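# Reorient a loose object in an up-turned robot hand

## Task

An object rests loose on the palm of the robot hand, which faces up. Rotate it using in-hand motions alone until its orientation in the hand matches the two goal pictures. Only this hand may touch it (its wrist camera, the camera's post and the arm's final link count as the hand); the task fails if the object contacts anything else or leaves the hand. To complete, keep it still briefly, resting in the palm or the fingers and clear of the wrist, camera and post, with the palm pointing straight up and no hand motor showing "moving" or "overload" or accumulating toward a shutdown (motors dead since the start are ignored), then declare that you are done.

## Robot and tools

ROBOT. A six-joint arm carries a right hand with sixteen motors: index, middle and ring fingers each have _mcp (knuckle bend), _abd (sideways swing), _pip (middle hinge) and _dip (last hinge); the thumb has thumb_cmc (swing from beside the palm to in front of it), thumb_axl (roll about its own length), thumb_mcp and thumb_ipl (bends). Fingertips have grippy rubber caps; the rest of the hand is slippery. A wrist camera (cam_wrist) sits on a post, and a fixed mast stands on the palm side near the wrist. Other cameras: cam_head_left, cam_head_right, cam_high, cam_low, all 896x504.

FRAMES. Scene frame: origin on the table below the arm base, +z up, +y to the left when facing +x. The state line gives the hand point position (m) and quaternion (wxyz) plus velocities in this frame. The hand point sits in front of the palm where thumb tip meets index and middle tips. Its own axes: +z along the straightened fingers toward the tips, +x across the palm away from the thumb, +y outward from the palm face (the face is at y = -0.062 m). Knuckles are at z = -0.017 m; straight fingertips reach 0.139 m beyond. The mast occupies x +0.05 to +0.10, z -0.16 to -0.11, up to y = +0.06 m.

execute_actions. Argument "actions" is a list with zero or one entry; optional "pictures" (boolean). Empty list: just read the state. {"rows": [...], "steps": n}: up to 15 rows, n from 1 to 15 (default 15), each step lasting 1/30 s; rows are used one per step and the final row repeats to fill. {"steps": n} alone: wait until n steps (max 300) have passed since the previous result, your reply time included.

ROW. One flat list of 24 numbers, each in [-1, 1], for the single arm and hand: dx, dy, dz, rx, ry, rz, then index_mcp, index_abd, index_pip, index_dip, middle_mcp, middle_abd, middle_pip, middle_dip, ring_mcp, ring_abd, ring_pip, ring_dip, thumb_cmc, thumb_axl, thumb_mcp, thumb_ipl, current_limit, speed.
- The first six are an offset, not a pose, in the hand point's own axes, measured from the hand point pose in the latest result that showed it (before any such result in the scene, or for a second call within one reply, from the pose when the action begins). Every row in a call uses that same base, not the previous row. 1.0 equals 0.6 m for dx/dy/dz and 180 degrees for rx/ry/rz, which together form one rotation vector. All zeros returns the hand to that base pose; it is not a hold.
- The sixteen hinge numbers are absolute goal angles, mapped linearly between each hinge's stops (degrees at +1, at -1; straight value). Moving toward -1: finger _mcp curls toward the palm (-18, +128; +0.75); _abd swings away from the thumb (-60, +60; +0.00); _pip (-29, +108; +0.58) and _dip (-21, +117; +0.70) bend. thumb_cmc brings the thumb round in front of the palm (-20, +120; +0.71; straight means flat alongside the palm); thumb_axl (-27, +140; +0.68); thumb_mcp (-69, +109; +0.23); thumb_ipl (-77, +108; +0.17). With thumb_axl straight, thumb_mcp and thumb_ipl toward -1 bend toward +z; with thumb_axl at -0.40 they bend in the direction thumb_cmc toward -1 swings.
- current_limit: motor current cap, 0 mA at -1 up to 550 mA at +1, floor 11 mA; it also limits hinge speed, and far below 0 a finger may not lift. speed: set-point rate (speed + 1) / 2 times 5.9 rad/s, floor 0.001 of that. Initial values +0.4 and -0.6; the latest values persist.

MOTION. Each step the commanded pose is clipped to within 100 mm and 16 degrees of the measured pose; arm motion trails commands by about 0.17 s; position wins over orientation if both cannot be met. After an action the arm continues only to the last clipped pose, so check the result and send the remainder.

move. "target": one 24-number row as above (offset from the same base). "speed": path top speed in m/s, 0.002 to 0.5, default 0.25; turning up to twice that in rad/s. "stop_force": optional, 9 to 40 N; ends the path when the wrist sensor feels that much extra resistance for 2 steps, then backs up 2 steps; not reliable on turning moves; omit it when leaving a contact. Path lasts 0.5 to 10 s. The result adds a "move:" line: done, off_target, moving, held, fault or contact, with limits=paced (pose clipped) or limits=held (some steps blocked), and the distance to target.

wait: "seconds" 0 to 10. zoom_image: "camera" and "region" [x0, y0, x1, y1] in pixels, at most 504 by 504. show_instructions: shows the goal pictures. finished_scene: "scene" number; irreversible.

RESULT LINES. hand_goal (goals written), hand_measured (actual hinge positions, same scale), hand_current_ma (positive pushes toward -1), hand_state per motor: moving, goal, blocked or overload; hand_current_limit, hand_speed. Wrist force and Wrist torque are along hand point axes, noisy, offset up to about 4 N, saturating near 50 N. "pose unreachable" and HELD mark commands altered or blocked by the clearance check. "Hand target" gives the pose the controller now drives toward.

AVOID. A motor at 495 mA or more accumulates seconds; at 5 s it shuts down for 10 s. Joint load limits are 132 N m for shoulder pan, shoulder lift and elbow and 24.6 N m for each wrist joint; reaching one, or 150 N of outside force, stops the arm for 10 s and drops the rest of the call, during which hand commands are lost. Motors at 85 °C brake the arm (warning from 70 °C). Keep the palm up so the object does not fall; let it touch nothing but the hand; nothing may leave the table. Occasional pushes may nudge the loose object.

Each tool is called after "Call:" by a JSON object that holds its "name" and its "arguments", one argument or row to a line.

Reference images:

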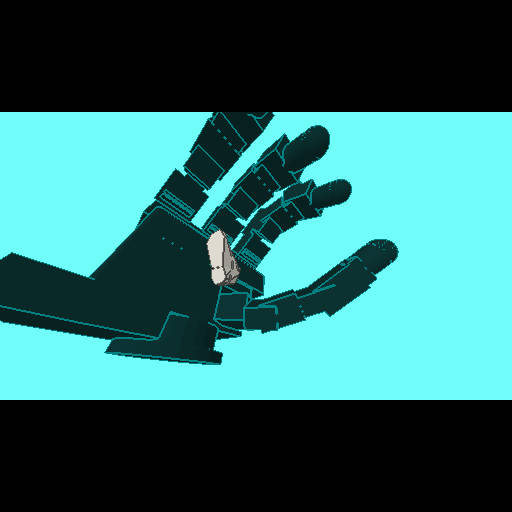

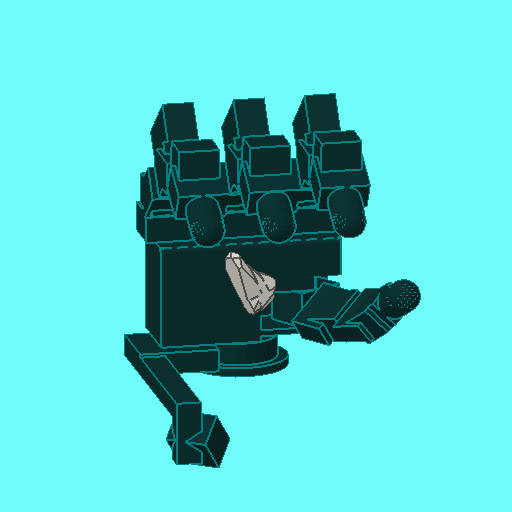

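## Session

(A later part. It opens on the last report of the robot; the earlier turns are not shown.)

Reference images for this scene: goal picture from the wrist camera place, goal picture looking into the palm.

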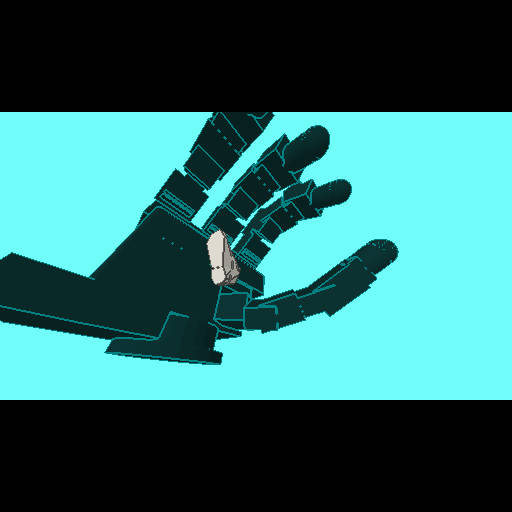

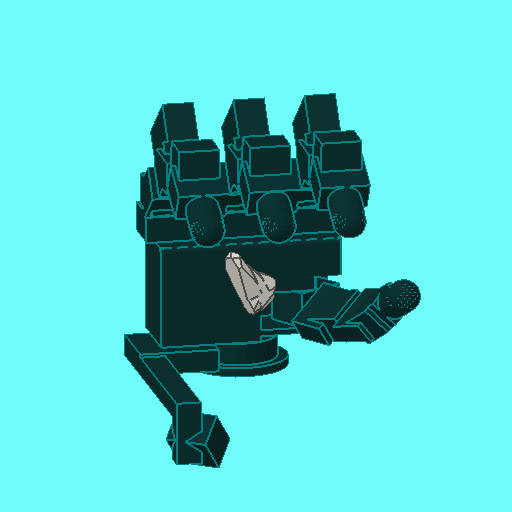

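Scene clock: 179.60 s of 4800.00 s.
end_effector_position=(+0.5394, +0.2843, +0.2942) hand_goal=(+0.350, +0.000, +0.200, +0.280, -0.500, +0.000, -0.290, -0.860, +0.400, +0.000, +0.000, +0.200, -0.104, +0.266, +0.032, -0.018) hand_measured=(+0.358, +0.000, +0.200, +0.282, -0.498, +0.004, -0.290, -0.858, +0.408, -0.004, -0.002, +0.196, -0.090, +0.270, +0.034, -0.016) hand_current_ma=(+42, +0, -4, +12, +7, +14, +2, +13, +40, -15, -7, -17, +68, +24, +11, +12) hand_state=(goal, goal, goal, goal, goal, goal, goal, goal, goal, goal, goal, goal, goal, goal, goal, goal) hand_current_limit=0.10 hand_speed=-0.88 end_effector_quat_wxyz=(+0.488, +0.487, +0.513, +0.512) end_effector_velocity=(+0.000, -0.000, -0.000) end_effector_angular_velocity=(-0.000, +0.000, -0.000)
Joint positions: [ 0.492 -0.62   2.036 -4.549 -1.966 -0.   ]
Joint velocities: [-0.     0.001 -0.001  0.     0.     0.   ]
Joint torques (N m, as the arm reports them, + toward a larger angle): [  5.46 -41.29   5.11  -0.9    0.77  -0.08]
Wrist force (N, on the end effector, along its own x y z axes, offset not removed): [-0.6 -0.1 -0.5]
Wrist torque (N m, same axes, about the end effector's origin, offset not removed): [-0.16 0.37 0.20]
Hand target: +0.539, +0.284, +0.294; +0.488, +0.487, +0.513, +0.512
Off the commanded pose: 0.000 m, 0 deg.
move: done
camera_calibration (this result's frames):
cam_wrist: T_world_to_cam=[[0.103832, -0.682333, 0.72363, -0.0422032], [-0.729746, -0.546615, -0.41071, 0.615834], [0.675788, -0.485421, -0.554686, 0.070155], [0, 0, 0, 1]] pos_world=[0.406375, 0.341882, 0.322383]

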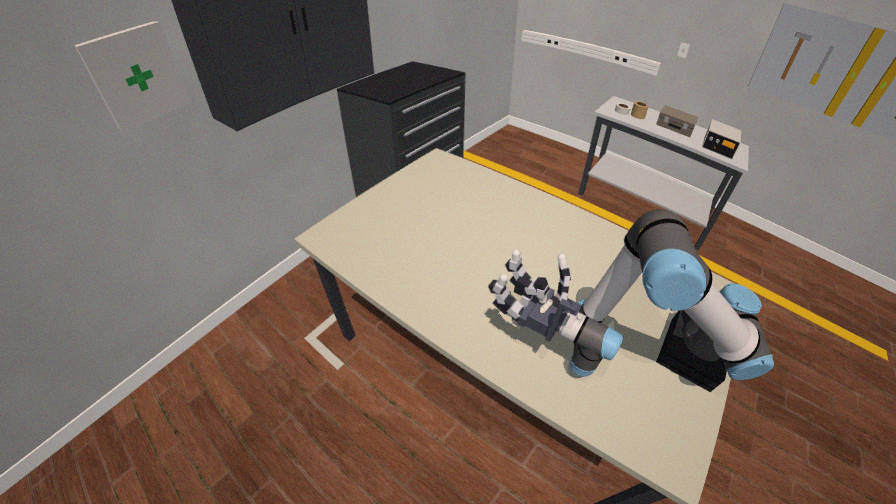

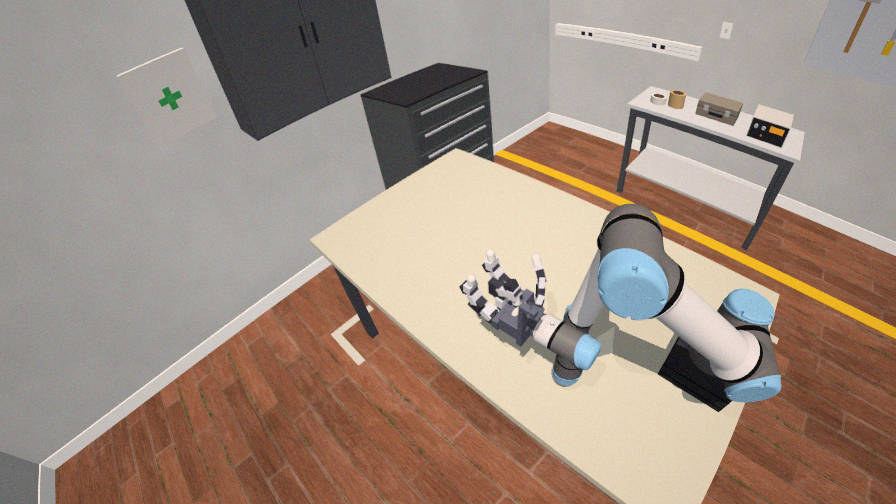

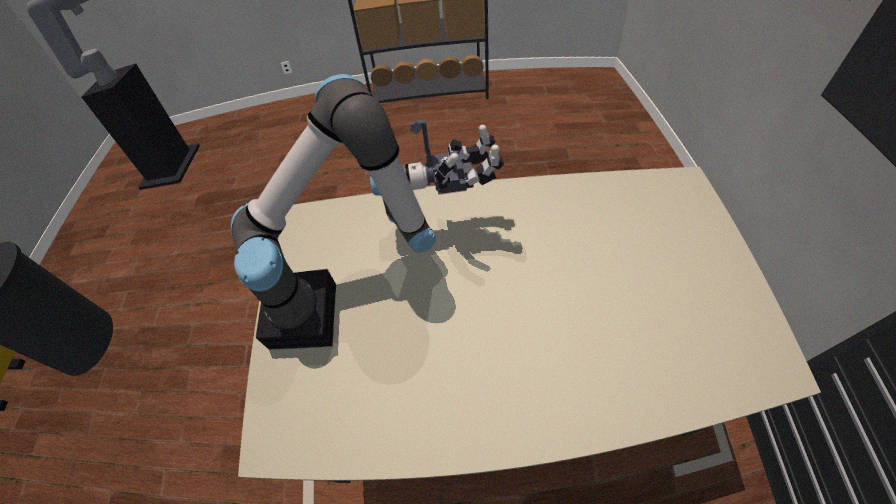

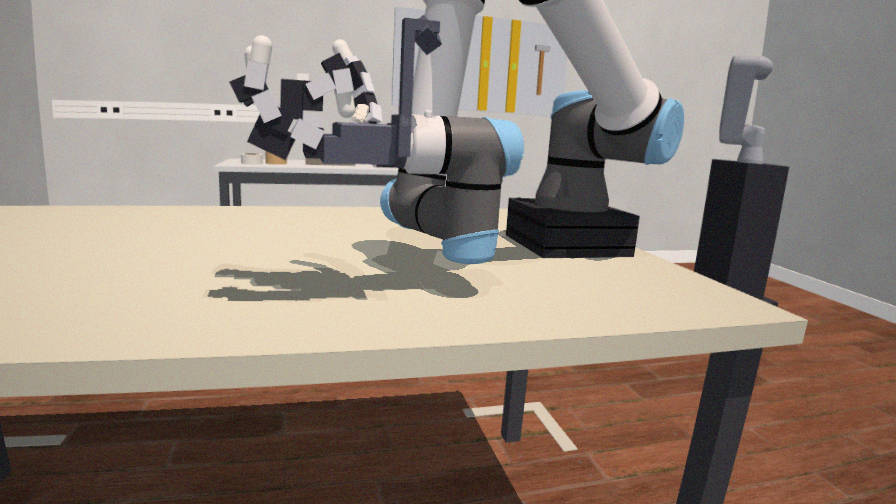

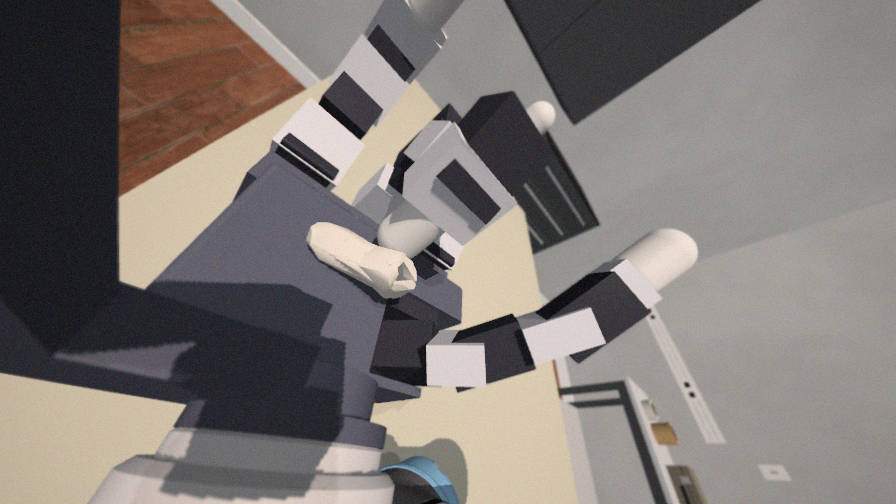

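Call:
{"name": "execute_actions", "arguments": {
  "actions": [
    {"rows":[[0,0,0,0,0,0, 0.35,0,0.2,0.28, -0.48,0.0,-0.29,-0.97, 0.4,0.0,0.0,0.2, -0.104,0.266,0.032,-0.018, 0.4,-0.7],[0,0,0,0,0,0, 0.35,0,0.2,0.28, -0.48,0.0,-0.29,-0.97, 0.4,0.0,0.0,0.2, -0.104,0.266,0.032,-0.018, 0.4,-0.7],[0,0,0,0,0,0, 0.35,0,0.2,0.28, -0.48,0.0,-0.29,-0.97, 0.4,0.0,0.0,0.2, -0.104,0.266,0.032,-0.018, 0.4,-0.7],[0,0,0,0,0,0, 0.35,0,0.2,0.28, -0.48,0.0,-0.29,-0.97, 0.4,0.0,0.0,0.2, -0.104,0.266,0.032,-0.018, 0.4,-0.7],[0,0,0,0,0,0, 0.35,0,0.2,0.28, -0.48,0.0,-0.29,-0.97, 0.4,0.0,0.0,0.2, -0.104,0.266,0.032,-0.018, 0.4,-0.7],[0,0,0,0,0,0, 0.35,0,0.2,0.28, -0.2,0.0,-0.29,-0.97, 0.4,0.0,0.0,0.2, -0.104,0.266,0.032,-0.018, 0.4,-0.5]],"steps":15}
  ],
  "pictures": false
}}

Call:
{"name": "execute_actions", "arguments": {
  "actions": [
    {"rows":[[0,0,0,0,0,0, 0.35,0,0.2,0.28, -0.2,0.0,-0.02,-0.55, 0.4,0.0,0.0,0.2, -0.104,0.266,0.032,-0.018, 0.4,-0.5]],"steps":13}
  ],
  "pictures": false
}}

Call:
{"name": "move", "arguments": {
  "target": [0,0,0,0,0,0, 0.35,0,0.2,0.28, -0.47,0.0,-0.02,-0.55, 0.4,0.0,0.0,0.2, -0.104,0.266,0.032,-0.018, 0.4,-0.5]
}}

Call:
{"name": "zoom_image", "arguments": {
  "camera": "cam_low",
  "region": [270, 50, 420, 170]
}}

Scene clock: 194.00 s of 4800.00 s.
end_effector_position=(+0.5394, +0.2843, +0.2942) hand_goal=(+0.350, +0.000, +0.200, +0.280, -0.200, +0.000, -0.290, -0.970, +0.400, +0.000, +0.000, +0.200, -0.104, +0.266, +0.032, -0.018) hand_measured=(+0.358, +0.000, +0.200, +0.282, -0.208, +0.004, -0.290, -0.968, +0.408, -0.004, -0.002, +0.196, -0.090, +0.270, +0.034, -0.016) hand_current_ma=(+42, +0, -4, +12, +11, +14, +1, +13, +40, -15, -7, -17, +68, +24, +11, +12) hand_state=(goal, goal, goal, goal, moving, goal, goal, goal, goal, goal, goal, goal, goal, goal, goal, goal) hand_current_limit=0.40 hand_speed=-0.50 end_effector_quat_wxyz=(+0.488, +0.487, +0.513, +0.512) end_effector_velocity=(+0.000, -0.000, -0.000) end_effector_angular_velocity=(-0.001, +0.001, -0.000)
Joint positions: [ 0.492 -0.62   2.036 -4.549 -1.966 -0.   ]
Joint velocities: [-0.    -0.     0.001  0.001 -0.     0.   ]
Joint torques (N m, as the arm reports them, + toward a larger angle): [  5.35 -40.74   4.82  -0.95   0.65   0.02]
Wrist force (N, on the end effector, along its own x y z axes, offset not removed): [0.9 0.7 1.6]
Wrist torque (N m, same axes, about the end effector's origin, offset not removed): [-0.01 0.16 0.34]
Hand target: +0.539, +0.284, +0.294; +0.488, +0.487, +0.513, +0.512
Off the commanded pose: 0.000 m, 0 deg.
Steps of this call (steps 1 to 90: nothing new was sent; then 10.90 s passed at rest; steps 91 to 105: all 15 steps of this action). Readings (end_effector_position | what the end effector reports):
91: (+0.5394, +0.2843, +0.2942) | hand_goal=(+0.350, +0.000, +0.200, +0.280, -0.480, +0.000, -0.290, -0.970, +0.400, +0.000, +0.000, +0.200, -0.104, +0.266, +0.032, -0.018) hand_measured=(+0.358, +0.000, +0.200, +0.282, -0.498, +0.004, -0.290, -0.858, +0.408, -0.004, -0.002, +0.196, -0.090, +0.270, +0.034, -0.016) hand_current_ma=(+42, +0, -4, +12, +7, +14, +2, +13, +40, -15, -7, -17, +68, +24, +11, +12) hand_state=(goal, goal, goal, goal, moving, goal, goal, moving, goal, goal, goal, goal, goal, goal, goal, goal) hand_current_limit=0.40 hand_speed=-0.70
92: (+0.5394, +0.2843, +0.2942) | hand_goal=(+0.350, +0.000, +0.200, +0.280, -0.480, +0.000, -0.290, -0.970, +0.400, +0.000, +0.000, +0.200, -0.104, +0.266, +0.032, -0.018) hand_measured=(+0.358, +0.000, +0.200, +0.282, -0.496, +0.004, -0.290, -0.864, +0.408, -0.004, -0.002, +0.196, -0.090, +0.270, +0.034, -0.016) hand_current_ma=(+42, +0, -4, +12, -66, +14, +1, +47, +40, -15, -7, -17, +68, +24, +11, +12) hand_state=(goal, goal, goal, goal, moving, goal, goal, moving, goal, goal, goal, goal, goal, goal, goal, goal) hand_current_limit=0.40 hand_speed=-0.70
94: (+0.5394, +0.2843, +0.2942) | hand_goal=(+0.350, +0.000, +0.200, +0.280, -0.480, +0.000, -0.290, -0.970, +0.400, +0.000, +0.000, +0.200, -0.104, +0.266, +0.032, -0.018) hand_measured=(+0.358, +0.000, +0.200, +0.282, -0.486, +0.004, -0.290, -0.904, +0.408, -0.004, -0.002, +0.196, -0.090, +0.270, +0.034, -0.016) hand_current_ma=(+42, +0, -4, +12, -23, +14, +2, +44, +40, -15, -7, -17, +68, +24, +11, +12) hand_state=(goal, goal, goal, goal, moving, goal, goal, moving, goal, goal, goal, goal, goal, goal, goal, goal) hand_current_limit=0.40 hand_speed=-0.70
98: (+0.5394, +0.2843, +0.2942) | hand_goal=(+0.350, +0.000, +0.200, +0.280, -0.200, +0.000, -0.290, -0.970, +0.400, +0.000, +0.000, +0.200, -0.104, +0.266, +0.032, -0.018) hand_measured=(+0.358, +0.000, +0.200, +0.282, -0.450, +0.004, -0.290, -0.966, +0.408, -0.004, -0.002, +0.196, -0.090, +0.270, +0.034, -0.016) hand_current_ma=(+42, +0, -4, +12, -92, +14, +1, +13, +40, -15, -7, -17, +68, +24, +11, +12) hand_state=(goal, goal, goal, goal, moving, goal, goal, moving, goal, goal, goal, goal, goal, goal, goal, goal) hand_current_limit=0.40 hand_speed=-0.50
105: the state above

Scene clock: 194.43 s of 4800.00 s.
end_effector_position=(+0.5394, +0.2843, +0.2942) hand_goal=(+0.350, +0.000, +0.200, +0.280, -0.200, +0.000, -0.020, -0.550, +0.400, +0.000, +0.000, +0.200, -0.104, +0.266, +0.032, -0.018) hand_measured=(+0.358, +0.000, +0.200, +0.282, -0.200, +0.004, -0.026, -0.564, +0.408, -0.004, -0.002, +0.196, -0.090, +0.270, +0.034, -0.016) hand_current_ma=(+42, +0, -4, +12, +3, +14, -29, -14, +40, -15, -7, -17, +68, +24, +11, +12) hand_state=(goal, goal, goal, goal, goal, goal, goal, moving, goal, goal, goal, goal, goal, goal, goal, goal) hand_current_limit=0.40 hand_speed=-0.50 end_effector_quat_wxyz=(+0.488, +0.487, +0.513, +0.512) end_effector_velocity=(-0.000, -0.000, +0.000) end_effector_angular_velocity=(+0.000, -0.001, -0.000)
Joint positions: [ 0.492 -0.62   2.036 -4.549 -1.966 -0.   ]
Joint velocities: [-0.    -0.     0.    -0.001 -0.     0.   ]
Joint torques (N m, as the arm reports them, + toward a larger angle): [  5.15 -40.89   4.85  -0.93   0.66   0.01]
Wrist force (N, on the end effector, along its own x y z axes, offset not removed): [0.1 -1.3 0.2]
Wrist torque (N m, same axes, about the end effector's origin, offset not removed): [-0.31 0.06 0.23]
Hand target: +0.539, +0.284, +0.294; +0.488, +0.487, +0.513, +0.512
Off the commanded pose: 0.000 m, 0 deg.
Steps of this call (steps 1 to 13: all 13 steps of this action). Readings (end_effector_position | what the end effector reports):
1: (+0.5394, +0.2843, +0.2942) | hand_goal=(+0.350, +0.000, +0.200, +0.280, -0.200, +0.000, -0.020, -0.550, +0.400, +0.000, +0.000, +0.200, -0.104, +0.266, +0.032, -0.018) hand_measured=(+0.358, +0.000, +0.200, +0.282, -0.202, +0.004, -0.290, -0.968, +0.408, -0.004, -0.002, +0.196, -0.090, +0.270, +0.034, -0.016) hand_current_ma=(+42, +0, -4, +12, +4, +14, +1, +13, +40, -15, -7, -17, +68, +24, +11, +12) hand_state=(goal, goal, goal, goal, moving, goal, moving, moving, goal, goal, goal, goal, goal, goal, goal, goal) hand_current_limit=0.40 hand_speed=-0.50
2: (+0.5394, +0.2843, +0.2942) | hand_goal=(+0.350, +0.000, +0.200, +0.280, -0.200, +0.000, -0.020, -0.550, +0.400, +0.000, +0.000, +0.200, -0.104, +0.266, +0.032, -0.018) hand_measured=(+0.358, +0.000, +0.200, +0.282, -0.200, +0.004, -0.284, -0.960, +0.408, -0.004, -0.002, +0.196, -0.090, +0.270, +0.034, -0.016) hand_current_ma=(+42, +0, -4, +12, -1, +14, -99, -71, +40, -15, -7, -17, +68, +24, +11, +12) hand_state=(goal, goal, goal, goal, moving, goal, moving, moving, goal, goal, goal, goal, goal, goal, goal, goal) hand_current_limit=0.40 hand_speed=-0.50
4: (+0.5394, +0.2843, +0.2942) | hand_goal=(+0.350, +0.000, +0.200, +0.280, -0.200, +0.000, -0.020, -0.550, +0.400, +0.000, +0.000, +0.200, -0.104, +0.266, +0.032, -0.018) hand_measured=(+0.358, +0.000, +0.200, +0.282, -0.200, +0.004, -0.220, -0.896, +0.408, -0.004, -0.002, +0.196, -0.090, +0.270, +0.034, -0.016) hand_current_ma=(+42, +0, -4, +12, -1, +14, -93, -65, +40, -15, -7, -17, +68, +24, +11, +12) hand_state=(goal, goal, goal, goal, goal, goal, moving, moving, goal, goal, goal, goal, goal, goal, goal, goal) hand_current_limit=0.40 hand_speed=-0.50
8: (+0.5394, +0.2843, +0.2942) | hand_goal=(+0.350, +0.000, +0.200, +0.280, -0.200, +0.000, -0.020, -0.550, +0.400, +0.000, +0.000, +0.200, -0.104, +0.266, +0.032, -0.018) hand_measured=(+0.358, +0.000, +0.200, +0.282, -0.200, +0.004, -0.062, -0.740, +0.408, -0.004, -0.002, +0.196, -0.090, +0.270, +0.034, -0.016) hand_current_ma=(+42, +0, -4, +12, +3, +14, -57, -66, +40, -15, -7, -17, +68, +24, +11, +12) hand_state=(goal, goal, goal, goal, goal, goal, moving, moving, goal, goal, goal, goal, goal, goal, goal, goal) hand_current_limit=0.40 hand_speed=-0.50
13: the state above

Scene clock: 195.20 s of 4800.00 s.
end_effector_position=(+0.5394, +0.2843, +0.2942) hand_goal=(+0.350, +0.000, +0.200, +0.280, -0.470, +0.000, -0.020, -0.550, +0.400, +0.000, +0.000, +0.200, -0.104, +0.266, +0.032, -0.018) hand_measured=(+0.358, +0.000, +0.200, +0.282, -0.468, +0.004, -0.026, -0.554, +0.408, -0.004, -0.002, +0.196, -0.090, +0.270, +0.034, -0.016) hand_current_ma=(+42, +0, -4, +12, +10, +14, -26, -19, +40, -15, -7, -17, +68, +24, +11, +12) hand_state=(goal, goal, goal, goal, goal, goal, goal, goal, goal, goal, goal, goal, goal, goal, goal, goal) hand_current_limit=0.40 hand_speed=-0.50 end_effector_quat_wxyz=(+0.488, +0.487, +0.513, +0.512) end_effector_velocity=(-0.000, -0.000, +0.001) end_effector_angular_velocity=(+0.001, -0.001, +0.000)
Joint positions: [ 0.492 -0.62   2.036 -4.549 -1.966 -0.   ]
Joint velocities: [-0.    -0.001  0.    -0.     0.     0.   ]
Joint torques (N m, as the arm reports them, + toward a larger angle): [  5.22 -40.93   5.16  -1.04   0.66  -0.04]
Wrist force (N, on the end effector, along its own x y z axes, offset not removed): [0.1 1.1 0.9]
Wrist torque (N m, same axes, about the end effector's origin, offset not removed): [-0.08 0.13 0.14]
Hand target: +0.539, +0.284, +0.294; +0.488, +0.487, +0.513, +0.512
Off the commanded pose: 0.000 m, 0 deg.
move: done
camera_calibration (this result's frames):
cam_wrist: T_world_to_cam=[[0.103832, -0.682333, 0.72363, -0.0422032], [-0.729746, -0.546614, -0.41071, 0.615834], [0.675788, -0.485422, -0.554686, 0.070155], [0, 0, 0, 1]] pos_world=[0.406375, 0.341882, 0.322383]

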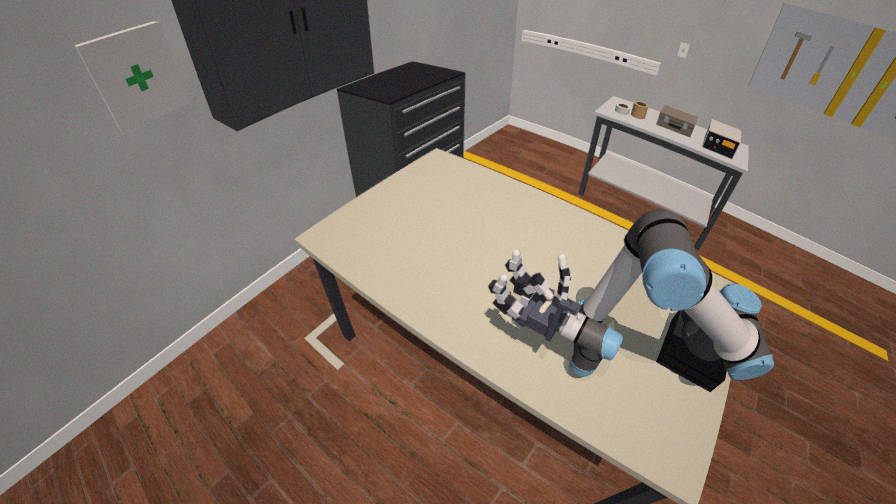

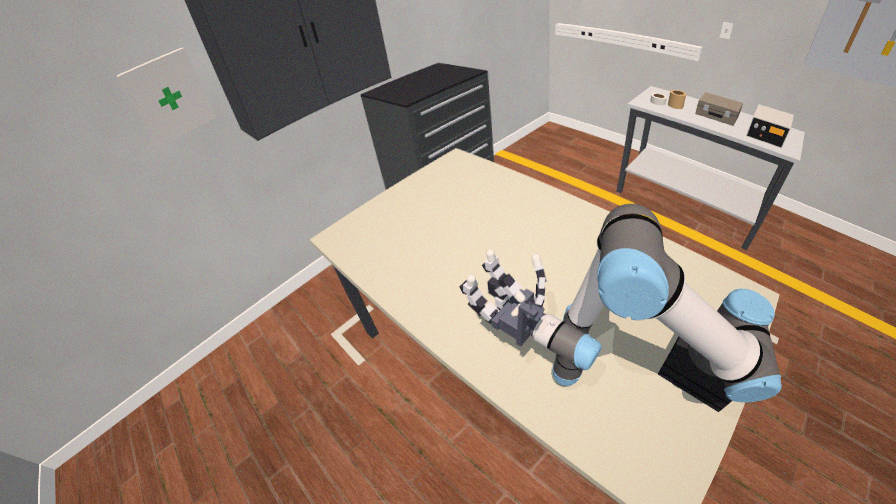

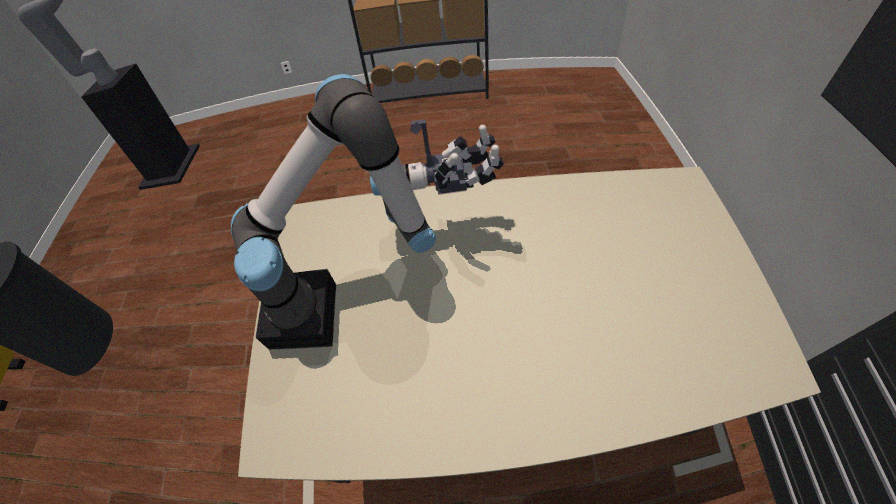

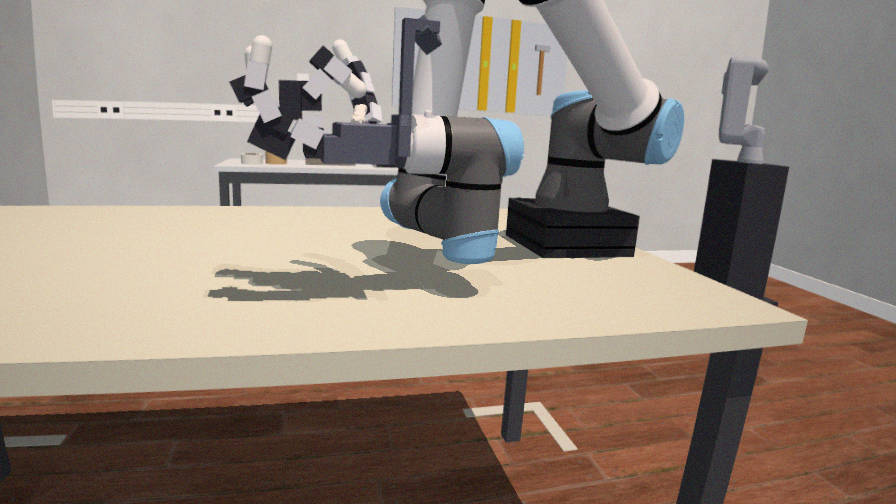

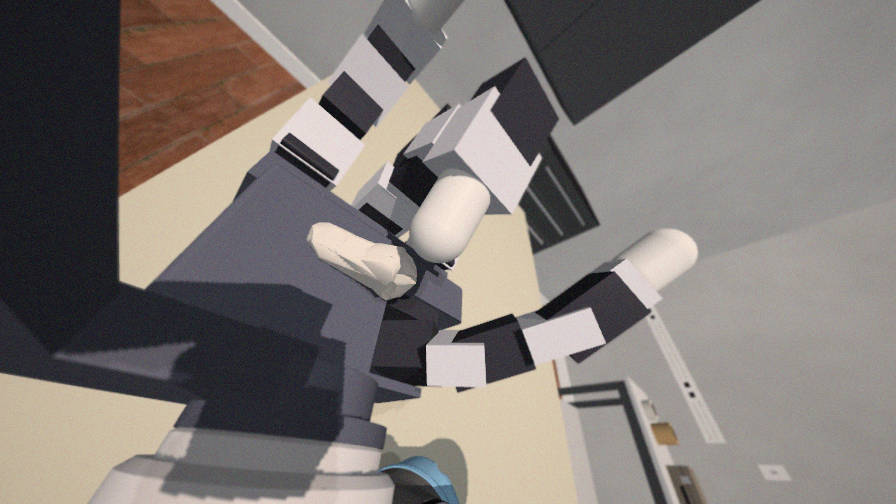

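Region (270, 50, 420, 170) of cam_low's 896x504 image, scaled by 3.360, with more detail than that image has; it fills the top 403 rows of this view, and the rest is white.

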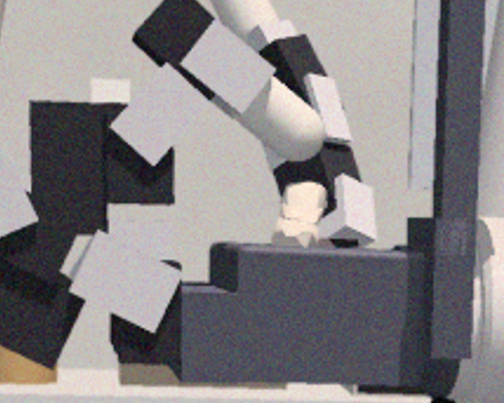

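Call:
{"name": "execute_actions", "arguments": {
  "actions": []
}}

Call:
{"name": "zoom_image", "arguments": {
  "camera": "cam_low",
  "region": [270, 50, 420, 170]
}}

Scene clock: 214.40 s of 4800.00 s.
end_effector_position=(+0.5394, +0.2843, +0.2942) hand_goal=(+0.350, +0.000, +0.200, +0.280, -0.470, +0.000, -0.020, -0.550, +0.400, +0.000, +0.000, +0.200, -0.104, +0.266, +0.032, -0.018) hand_measured=(+0.358, +0.000, +0.200, +0.282, -0.468, +0.004, -0.026, -0.554, +0.408, -0.004, -0.002, +0.196, -0.090, +0.270, +0.034, -0.016) hand_current_ma=(+42, +0, -4, +12, +10, +14, -26, -19, +40, -15, -7, -17, +68, +24, +11, +12) hand_state=(goal, goal, goal, goal, goal, goal, goal, goal, goal, goal, goal, goal, goal, goal, goal, goal) hand_current_limit=0.40 hand_speed=-0.50 end_effector_quat_wxyz=(+0.488, +0.487, +0.513, +0.512) end_effector_velocity=(+0.000, +0.000, +0.001) end_effector_angular_velocity=(+0.001, -0.003, -0.000)
Joint positions: [ 0.492 -0.62   2.036 -4.549 -1.966 -0.   ]
Joint velocities: [-0.     0.    -0.002 -0.001 -0.    -0.   ]
Joint torques (N m, as the arm reports them, + toward a larger angle): [  5.12 -40.71   4.66  -1.05   0.62  -0.09]
Wrist force (N, on the end effector, along its own x y z axes, offset not removed): [0.3 1.9 -0.4]
Wrist torque (N m, same axes, about the end effector's origin, offset not removed): [0.22 0.12 0.21]
Hand target: +0.539, +0.284, +0.294; +0.488, +0.487, +0.513, +0.512
Off the commanded pose: 0.000 m, 0 deg.
Steps of this call (steps 1 to 90: nothing new was sent; then 16.20 s passed at rest). Readings (end_effector_position | what the end effector reports):
1: (+0.5394, +0.2843, +0.2942) | hand_goal=(+0.350, +0.000, +0.200, +0.280, -0.470, +0.000, -0.020, -0.550, +0.400, +0.000, +0.000, +0.200, -0.104, +0.266, +0.032, -0.018) hand_measured=(+0.358, +0.000, +0.200, +0.282, -0.468, +0.004, -0.026, -0.554, +0.408, -0.004, -0.002, +0.196, -0.090, +0.270, +0.034, -0.016) hand_current_ma=(+42, +0, -4, +12, +10, +14, -26, -19, +40, -15, -7, -17, +68, +24, +11, +12) hand_state=(goal, goal, goal, goal, goal, goal, goal, goal, goal, goal, goal, goal, goal, goal, goal, goal) hand_current_limit=0.40 hand_speed=-0.50
2: (+0.5394, +0.2843, +0.2942) | hand_goal=(+0.350, +0.000, +0.200, +0.280, -0.470, +0.000, -0.020, -0.550, +0.400, +0.000, +0.000, +0.200, -0.104, +0.266, +0.032, -0.018) hand_measured=(+0.358, +0.000, +0.200, +0.282, -0.468, +0.004, -0.026, -0.554, +0.408, -0.004, -0.002, +0.196, -0.090, +0.270, +0.034, -0.016) hand_current_ma=(+42, +0, -4, +12, +10, +14, -26, -19, +40, -15, -7, -17, +68, +24, +11, +12) hand_state=(goal, goal, goal, goal, goal, goal, goal, goal, goal, goal, goal, goal, goal, goal, goal, goal) hand_current_limit=0.40 hand_speed=-0.50
4: (+0.5394, +0.2843, +0.2942) | hand_goal=(+0.350, +0.000, +0.200, +0.280, -0.470, +0.000, -0.020, -0.550, +0.400, +0.000, +0.000, +0.200, -0.104, +0.266, +0.032, -0.018) hand_measured=(+0.358, +0.000, +0.200, +0.282, -0.468, +0.004, -0.026, -0.554, +0.408, -0.004, -0.002, +0.196, -0.090, +0.270, +0.034, -0.016) hand_current_ma=(+42, +0, -4, +12, +10, +14, -26, -19, +40, -15, -7, -17, +68, +24, +11, +12) hand_state=(goal, goal, goal, goal, goal, goal, goal, goal, goal, goal, goal, goal, goal, goal, goal, goal) hand_current_limit=0.40 hand_speed=-0.50
8: (+0.5394, +0.2843, +0.2942) | hand_goal=(+0.350, +0.000, +0.200, +0.280, -0.470, +0.000, -0.020, -0.550, +0.400, +0.000, +0.000, +0.200, -0.104, +0.266, +0.032, -0.018) hand_measured=(+0.358, +0.000, +0.200, +0.282, -0.468, +0.004, -0.026, -0.554, +0.408, -0.004, -0.002, +0.196, -0.090, +0.270, +0.034, -0.016) hand_current_ma=(+42, +0, -4, +12, +10, +14, -26, -19, +40, -15, -7, -17, +68, +24, +11, +12) hand_state=(goal, goal, goal, goal, goal, goal, goal, goal, goal, goal, goal, goal, goal, goal, goal, goal) hand_current_limit=0.40 hand_speed=-0.50
90: the state above
camera_calibration (this result's frames):
cam_wrist: T_world_to_cam=[[0.103832, -0.682333, 0.72363, -0.0422032], [-0.729746, -0.546615, -0.41071, 0.615834], [0.675788, -0.485421, -0.554686, 0.070155], [0, 0, 0, 1]] pos_world=[0.406375, 0.341882, 0.322383]

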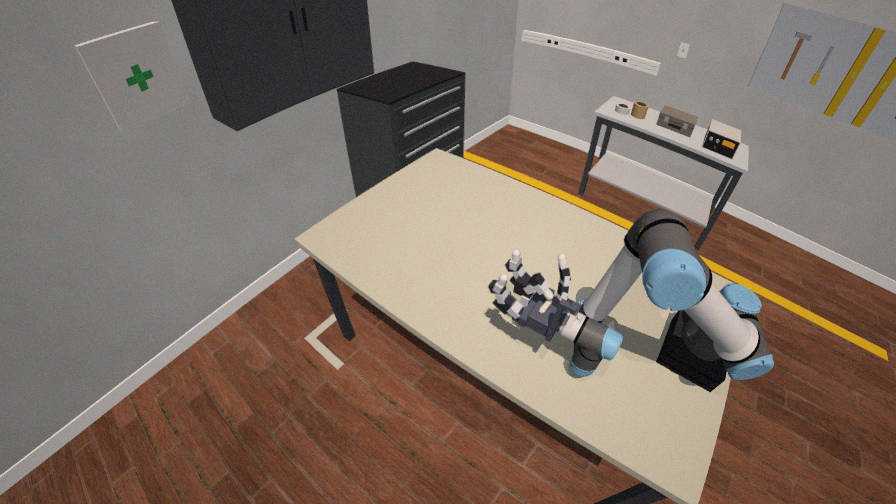

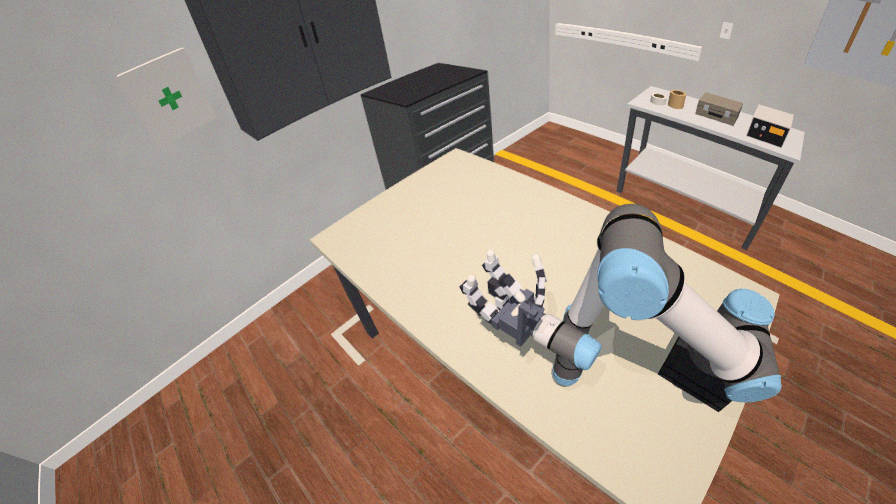

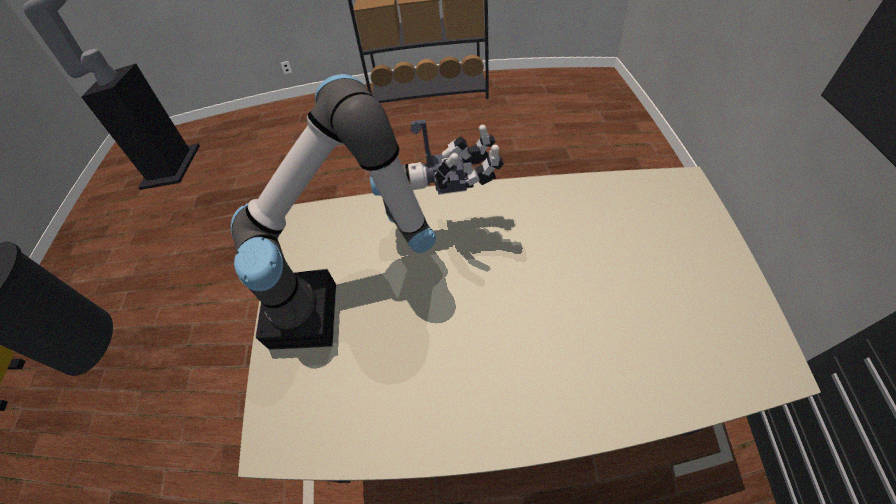

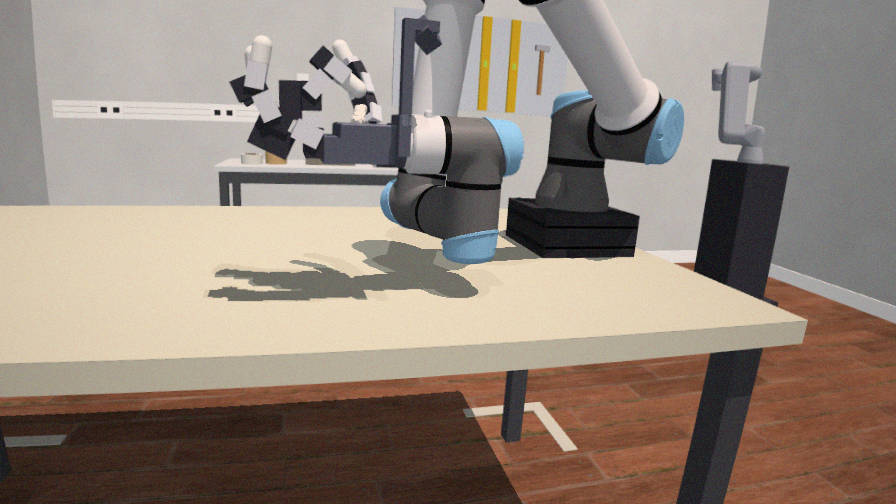

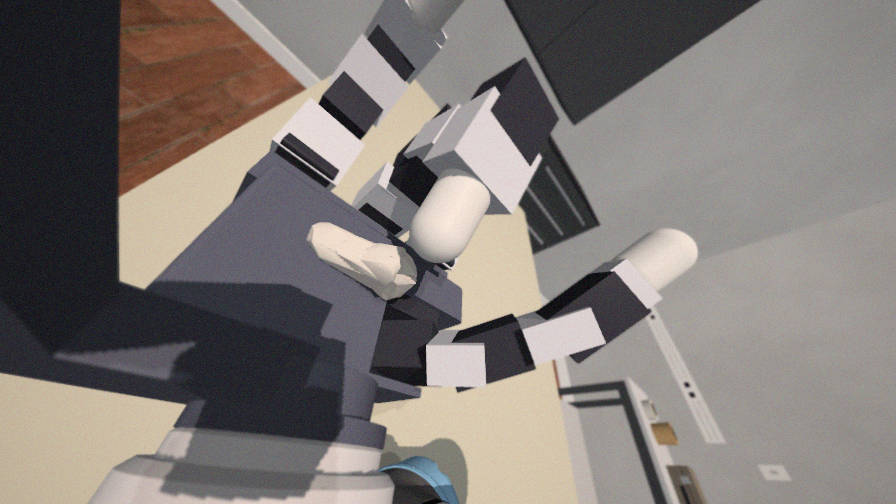

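Region (270, 50, 420, 170) of cam_low's 896x504 image, scaled by 3.360, with more detail than that image has; it fills the top 403 rows of this view, and the rest is white.

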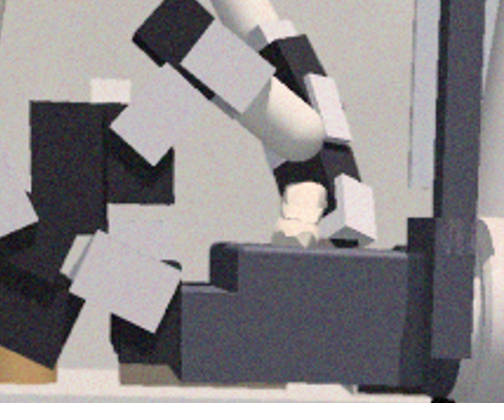

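Call:
{"name": "move", "arguments": {
  "target": [0,0,0,0,0,0,0.35,0,0.2,0.28,-0.49,0,-0.16,-0.55,0.4,0,0,0.2,-0.104,0.266,0.032,-0.018,0.1,-0.7]
}}

Call:
{"name": "zoom_image", "arguments": {
  "camera": "cam_low",
  "region": [270, 50, 420, 170]
}}

Scene clock: 219.23 s of 4800.00 s.
end_effector_position=(+0.5394, +0.2843, +0.2942) hand_goal=(+0.350, +0.000, +0.200, +0.280, -0.490, +0.000, -0.160, -0.550, +0.400, +0.000, +0.000, +0.200, -0.104, +0.266, +0.032, -0.018) hand_measured=(+0.358, +0.000, +0.200, +0.282, -0.484, +0.004, -0.134, -0.546, +0.408, -0.004, -0.002, +0.196, -0.090, +0.270, +0.034, -0.016) hand_current_ma=(+42, +0, -4, +12, +36, +14, +136, +24, +40, -15, -7, -17, +68, +24, +11, +12) hand_state=(goal, goal, goal, goal, goal, goal, blocked, goal, goal, goal, goal, goal, goal, goal, goal, goal) hand_current_limit=0.10 hand_speed=-0.70 end_effector_quat_wxyz=(+0.488, +0.487, +0.513, +0.512) end_effector_velocity=(+0.000, +0.000, +0.001) end_effector_angular_velocity=(+0.001, -0.003, +0.000)
Joint positions: [ 0.492 -0.62   2.036 -4.549 -1.966 -0.   ]
Joint velocities: [ 0.     0.    -0.003 -0.     0.     0.   ]
Joint torques (N m, as the arm reports them, + toward a larger angle): [  5.32 -40.77   4.36  -1.1    0.5   -0.06]
Wrist force (N, on the end effector, along its own x y z axes, offset not removed): [0.0 4.0 -1.0]
Wrist torque (N m, same axes, about the end effector's origin, offset not removed): [0.59 0.29 0.23]
Hand target: +0.539, +0.284, +0.294; +0.488, +0.487, +0.513, +0.512
Off the commanded pose: 0.000 m, 0 deg.
After step 90, 1.13 s passed at rest.
move: done
camera_calibration (this result's frames):
cam_wrist: T_world_to_cam=[[0.103832, -0.682333, 0.72363, -0.0422032], [-0.729746, -0.546615, -0.41071, 0.615834], [0.675788, -0.485421, -0.554686, 0.070155], [0, 0, 0, 1]] pos_world=[0.406375, 0.341882, 0.322383]

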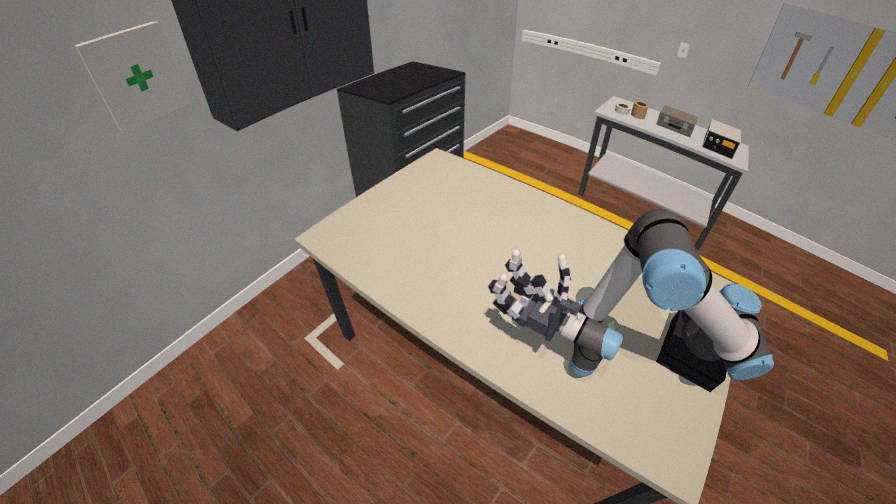

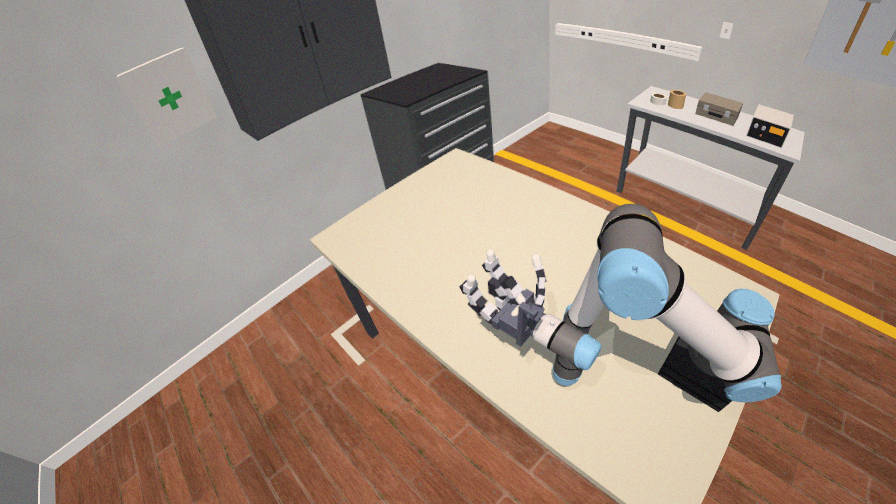

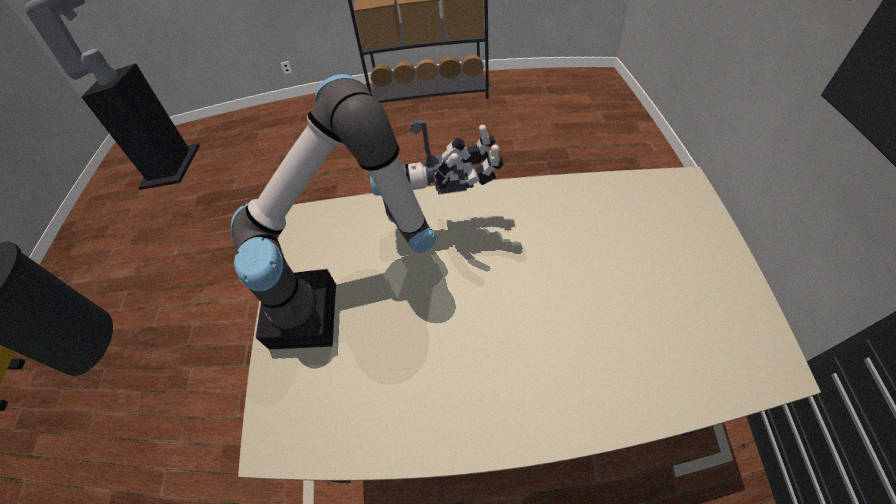

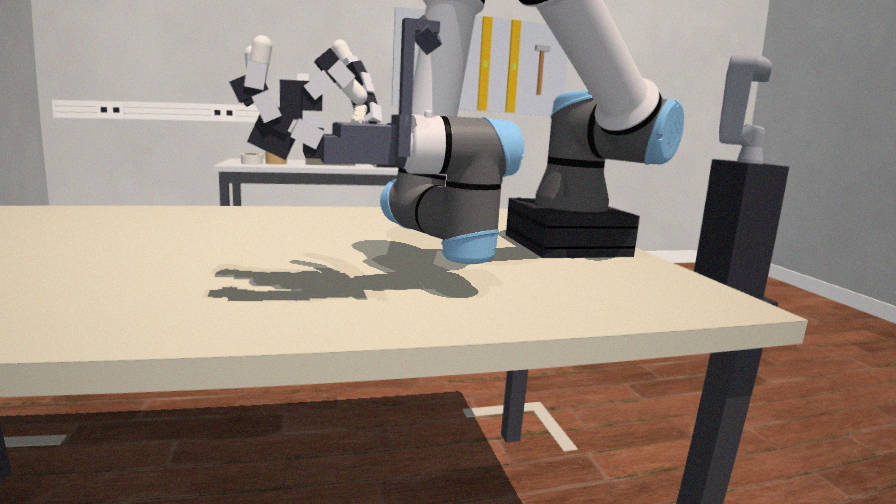

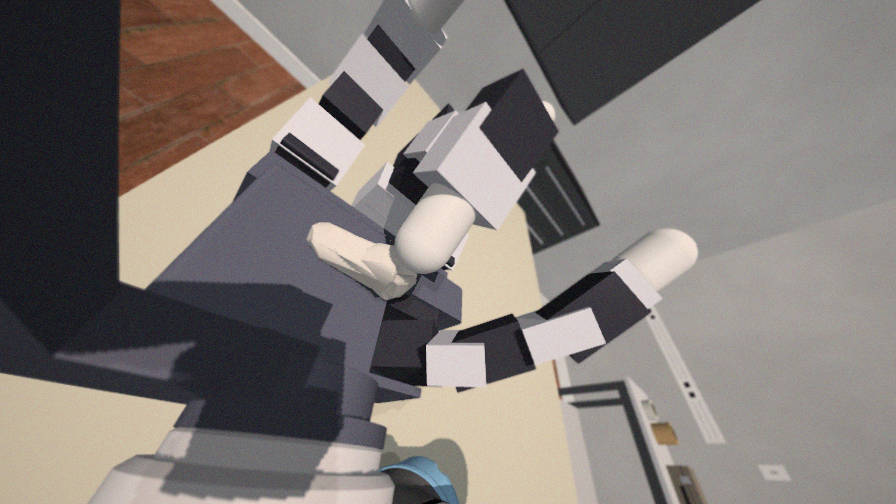

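Region (270, 50, 420, 170) of cam_low's 896x504 image, scaled by 3.360, with more detail than that image has; it fills the top 403 rows of this view, and the rest is white.

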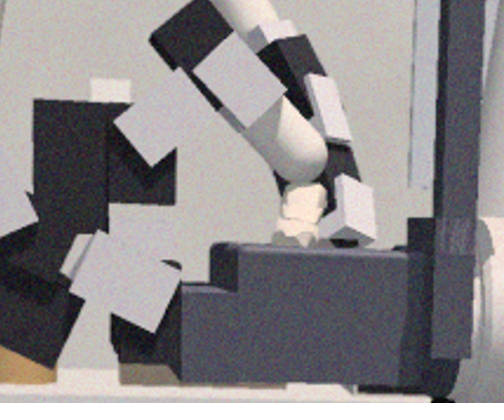

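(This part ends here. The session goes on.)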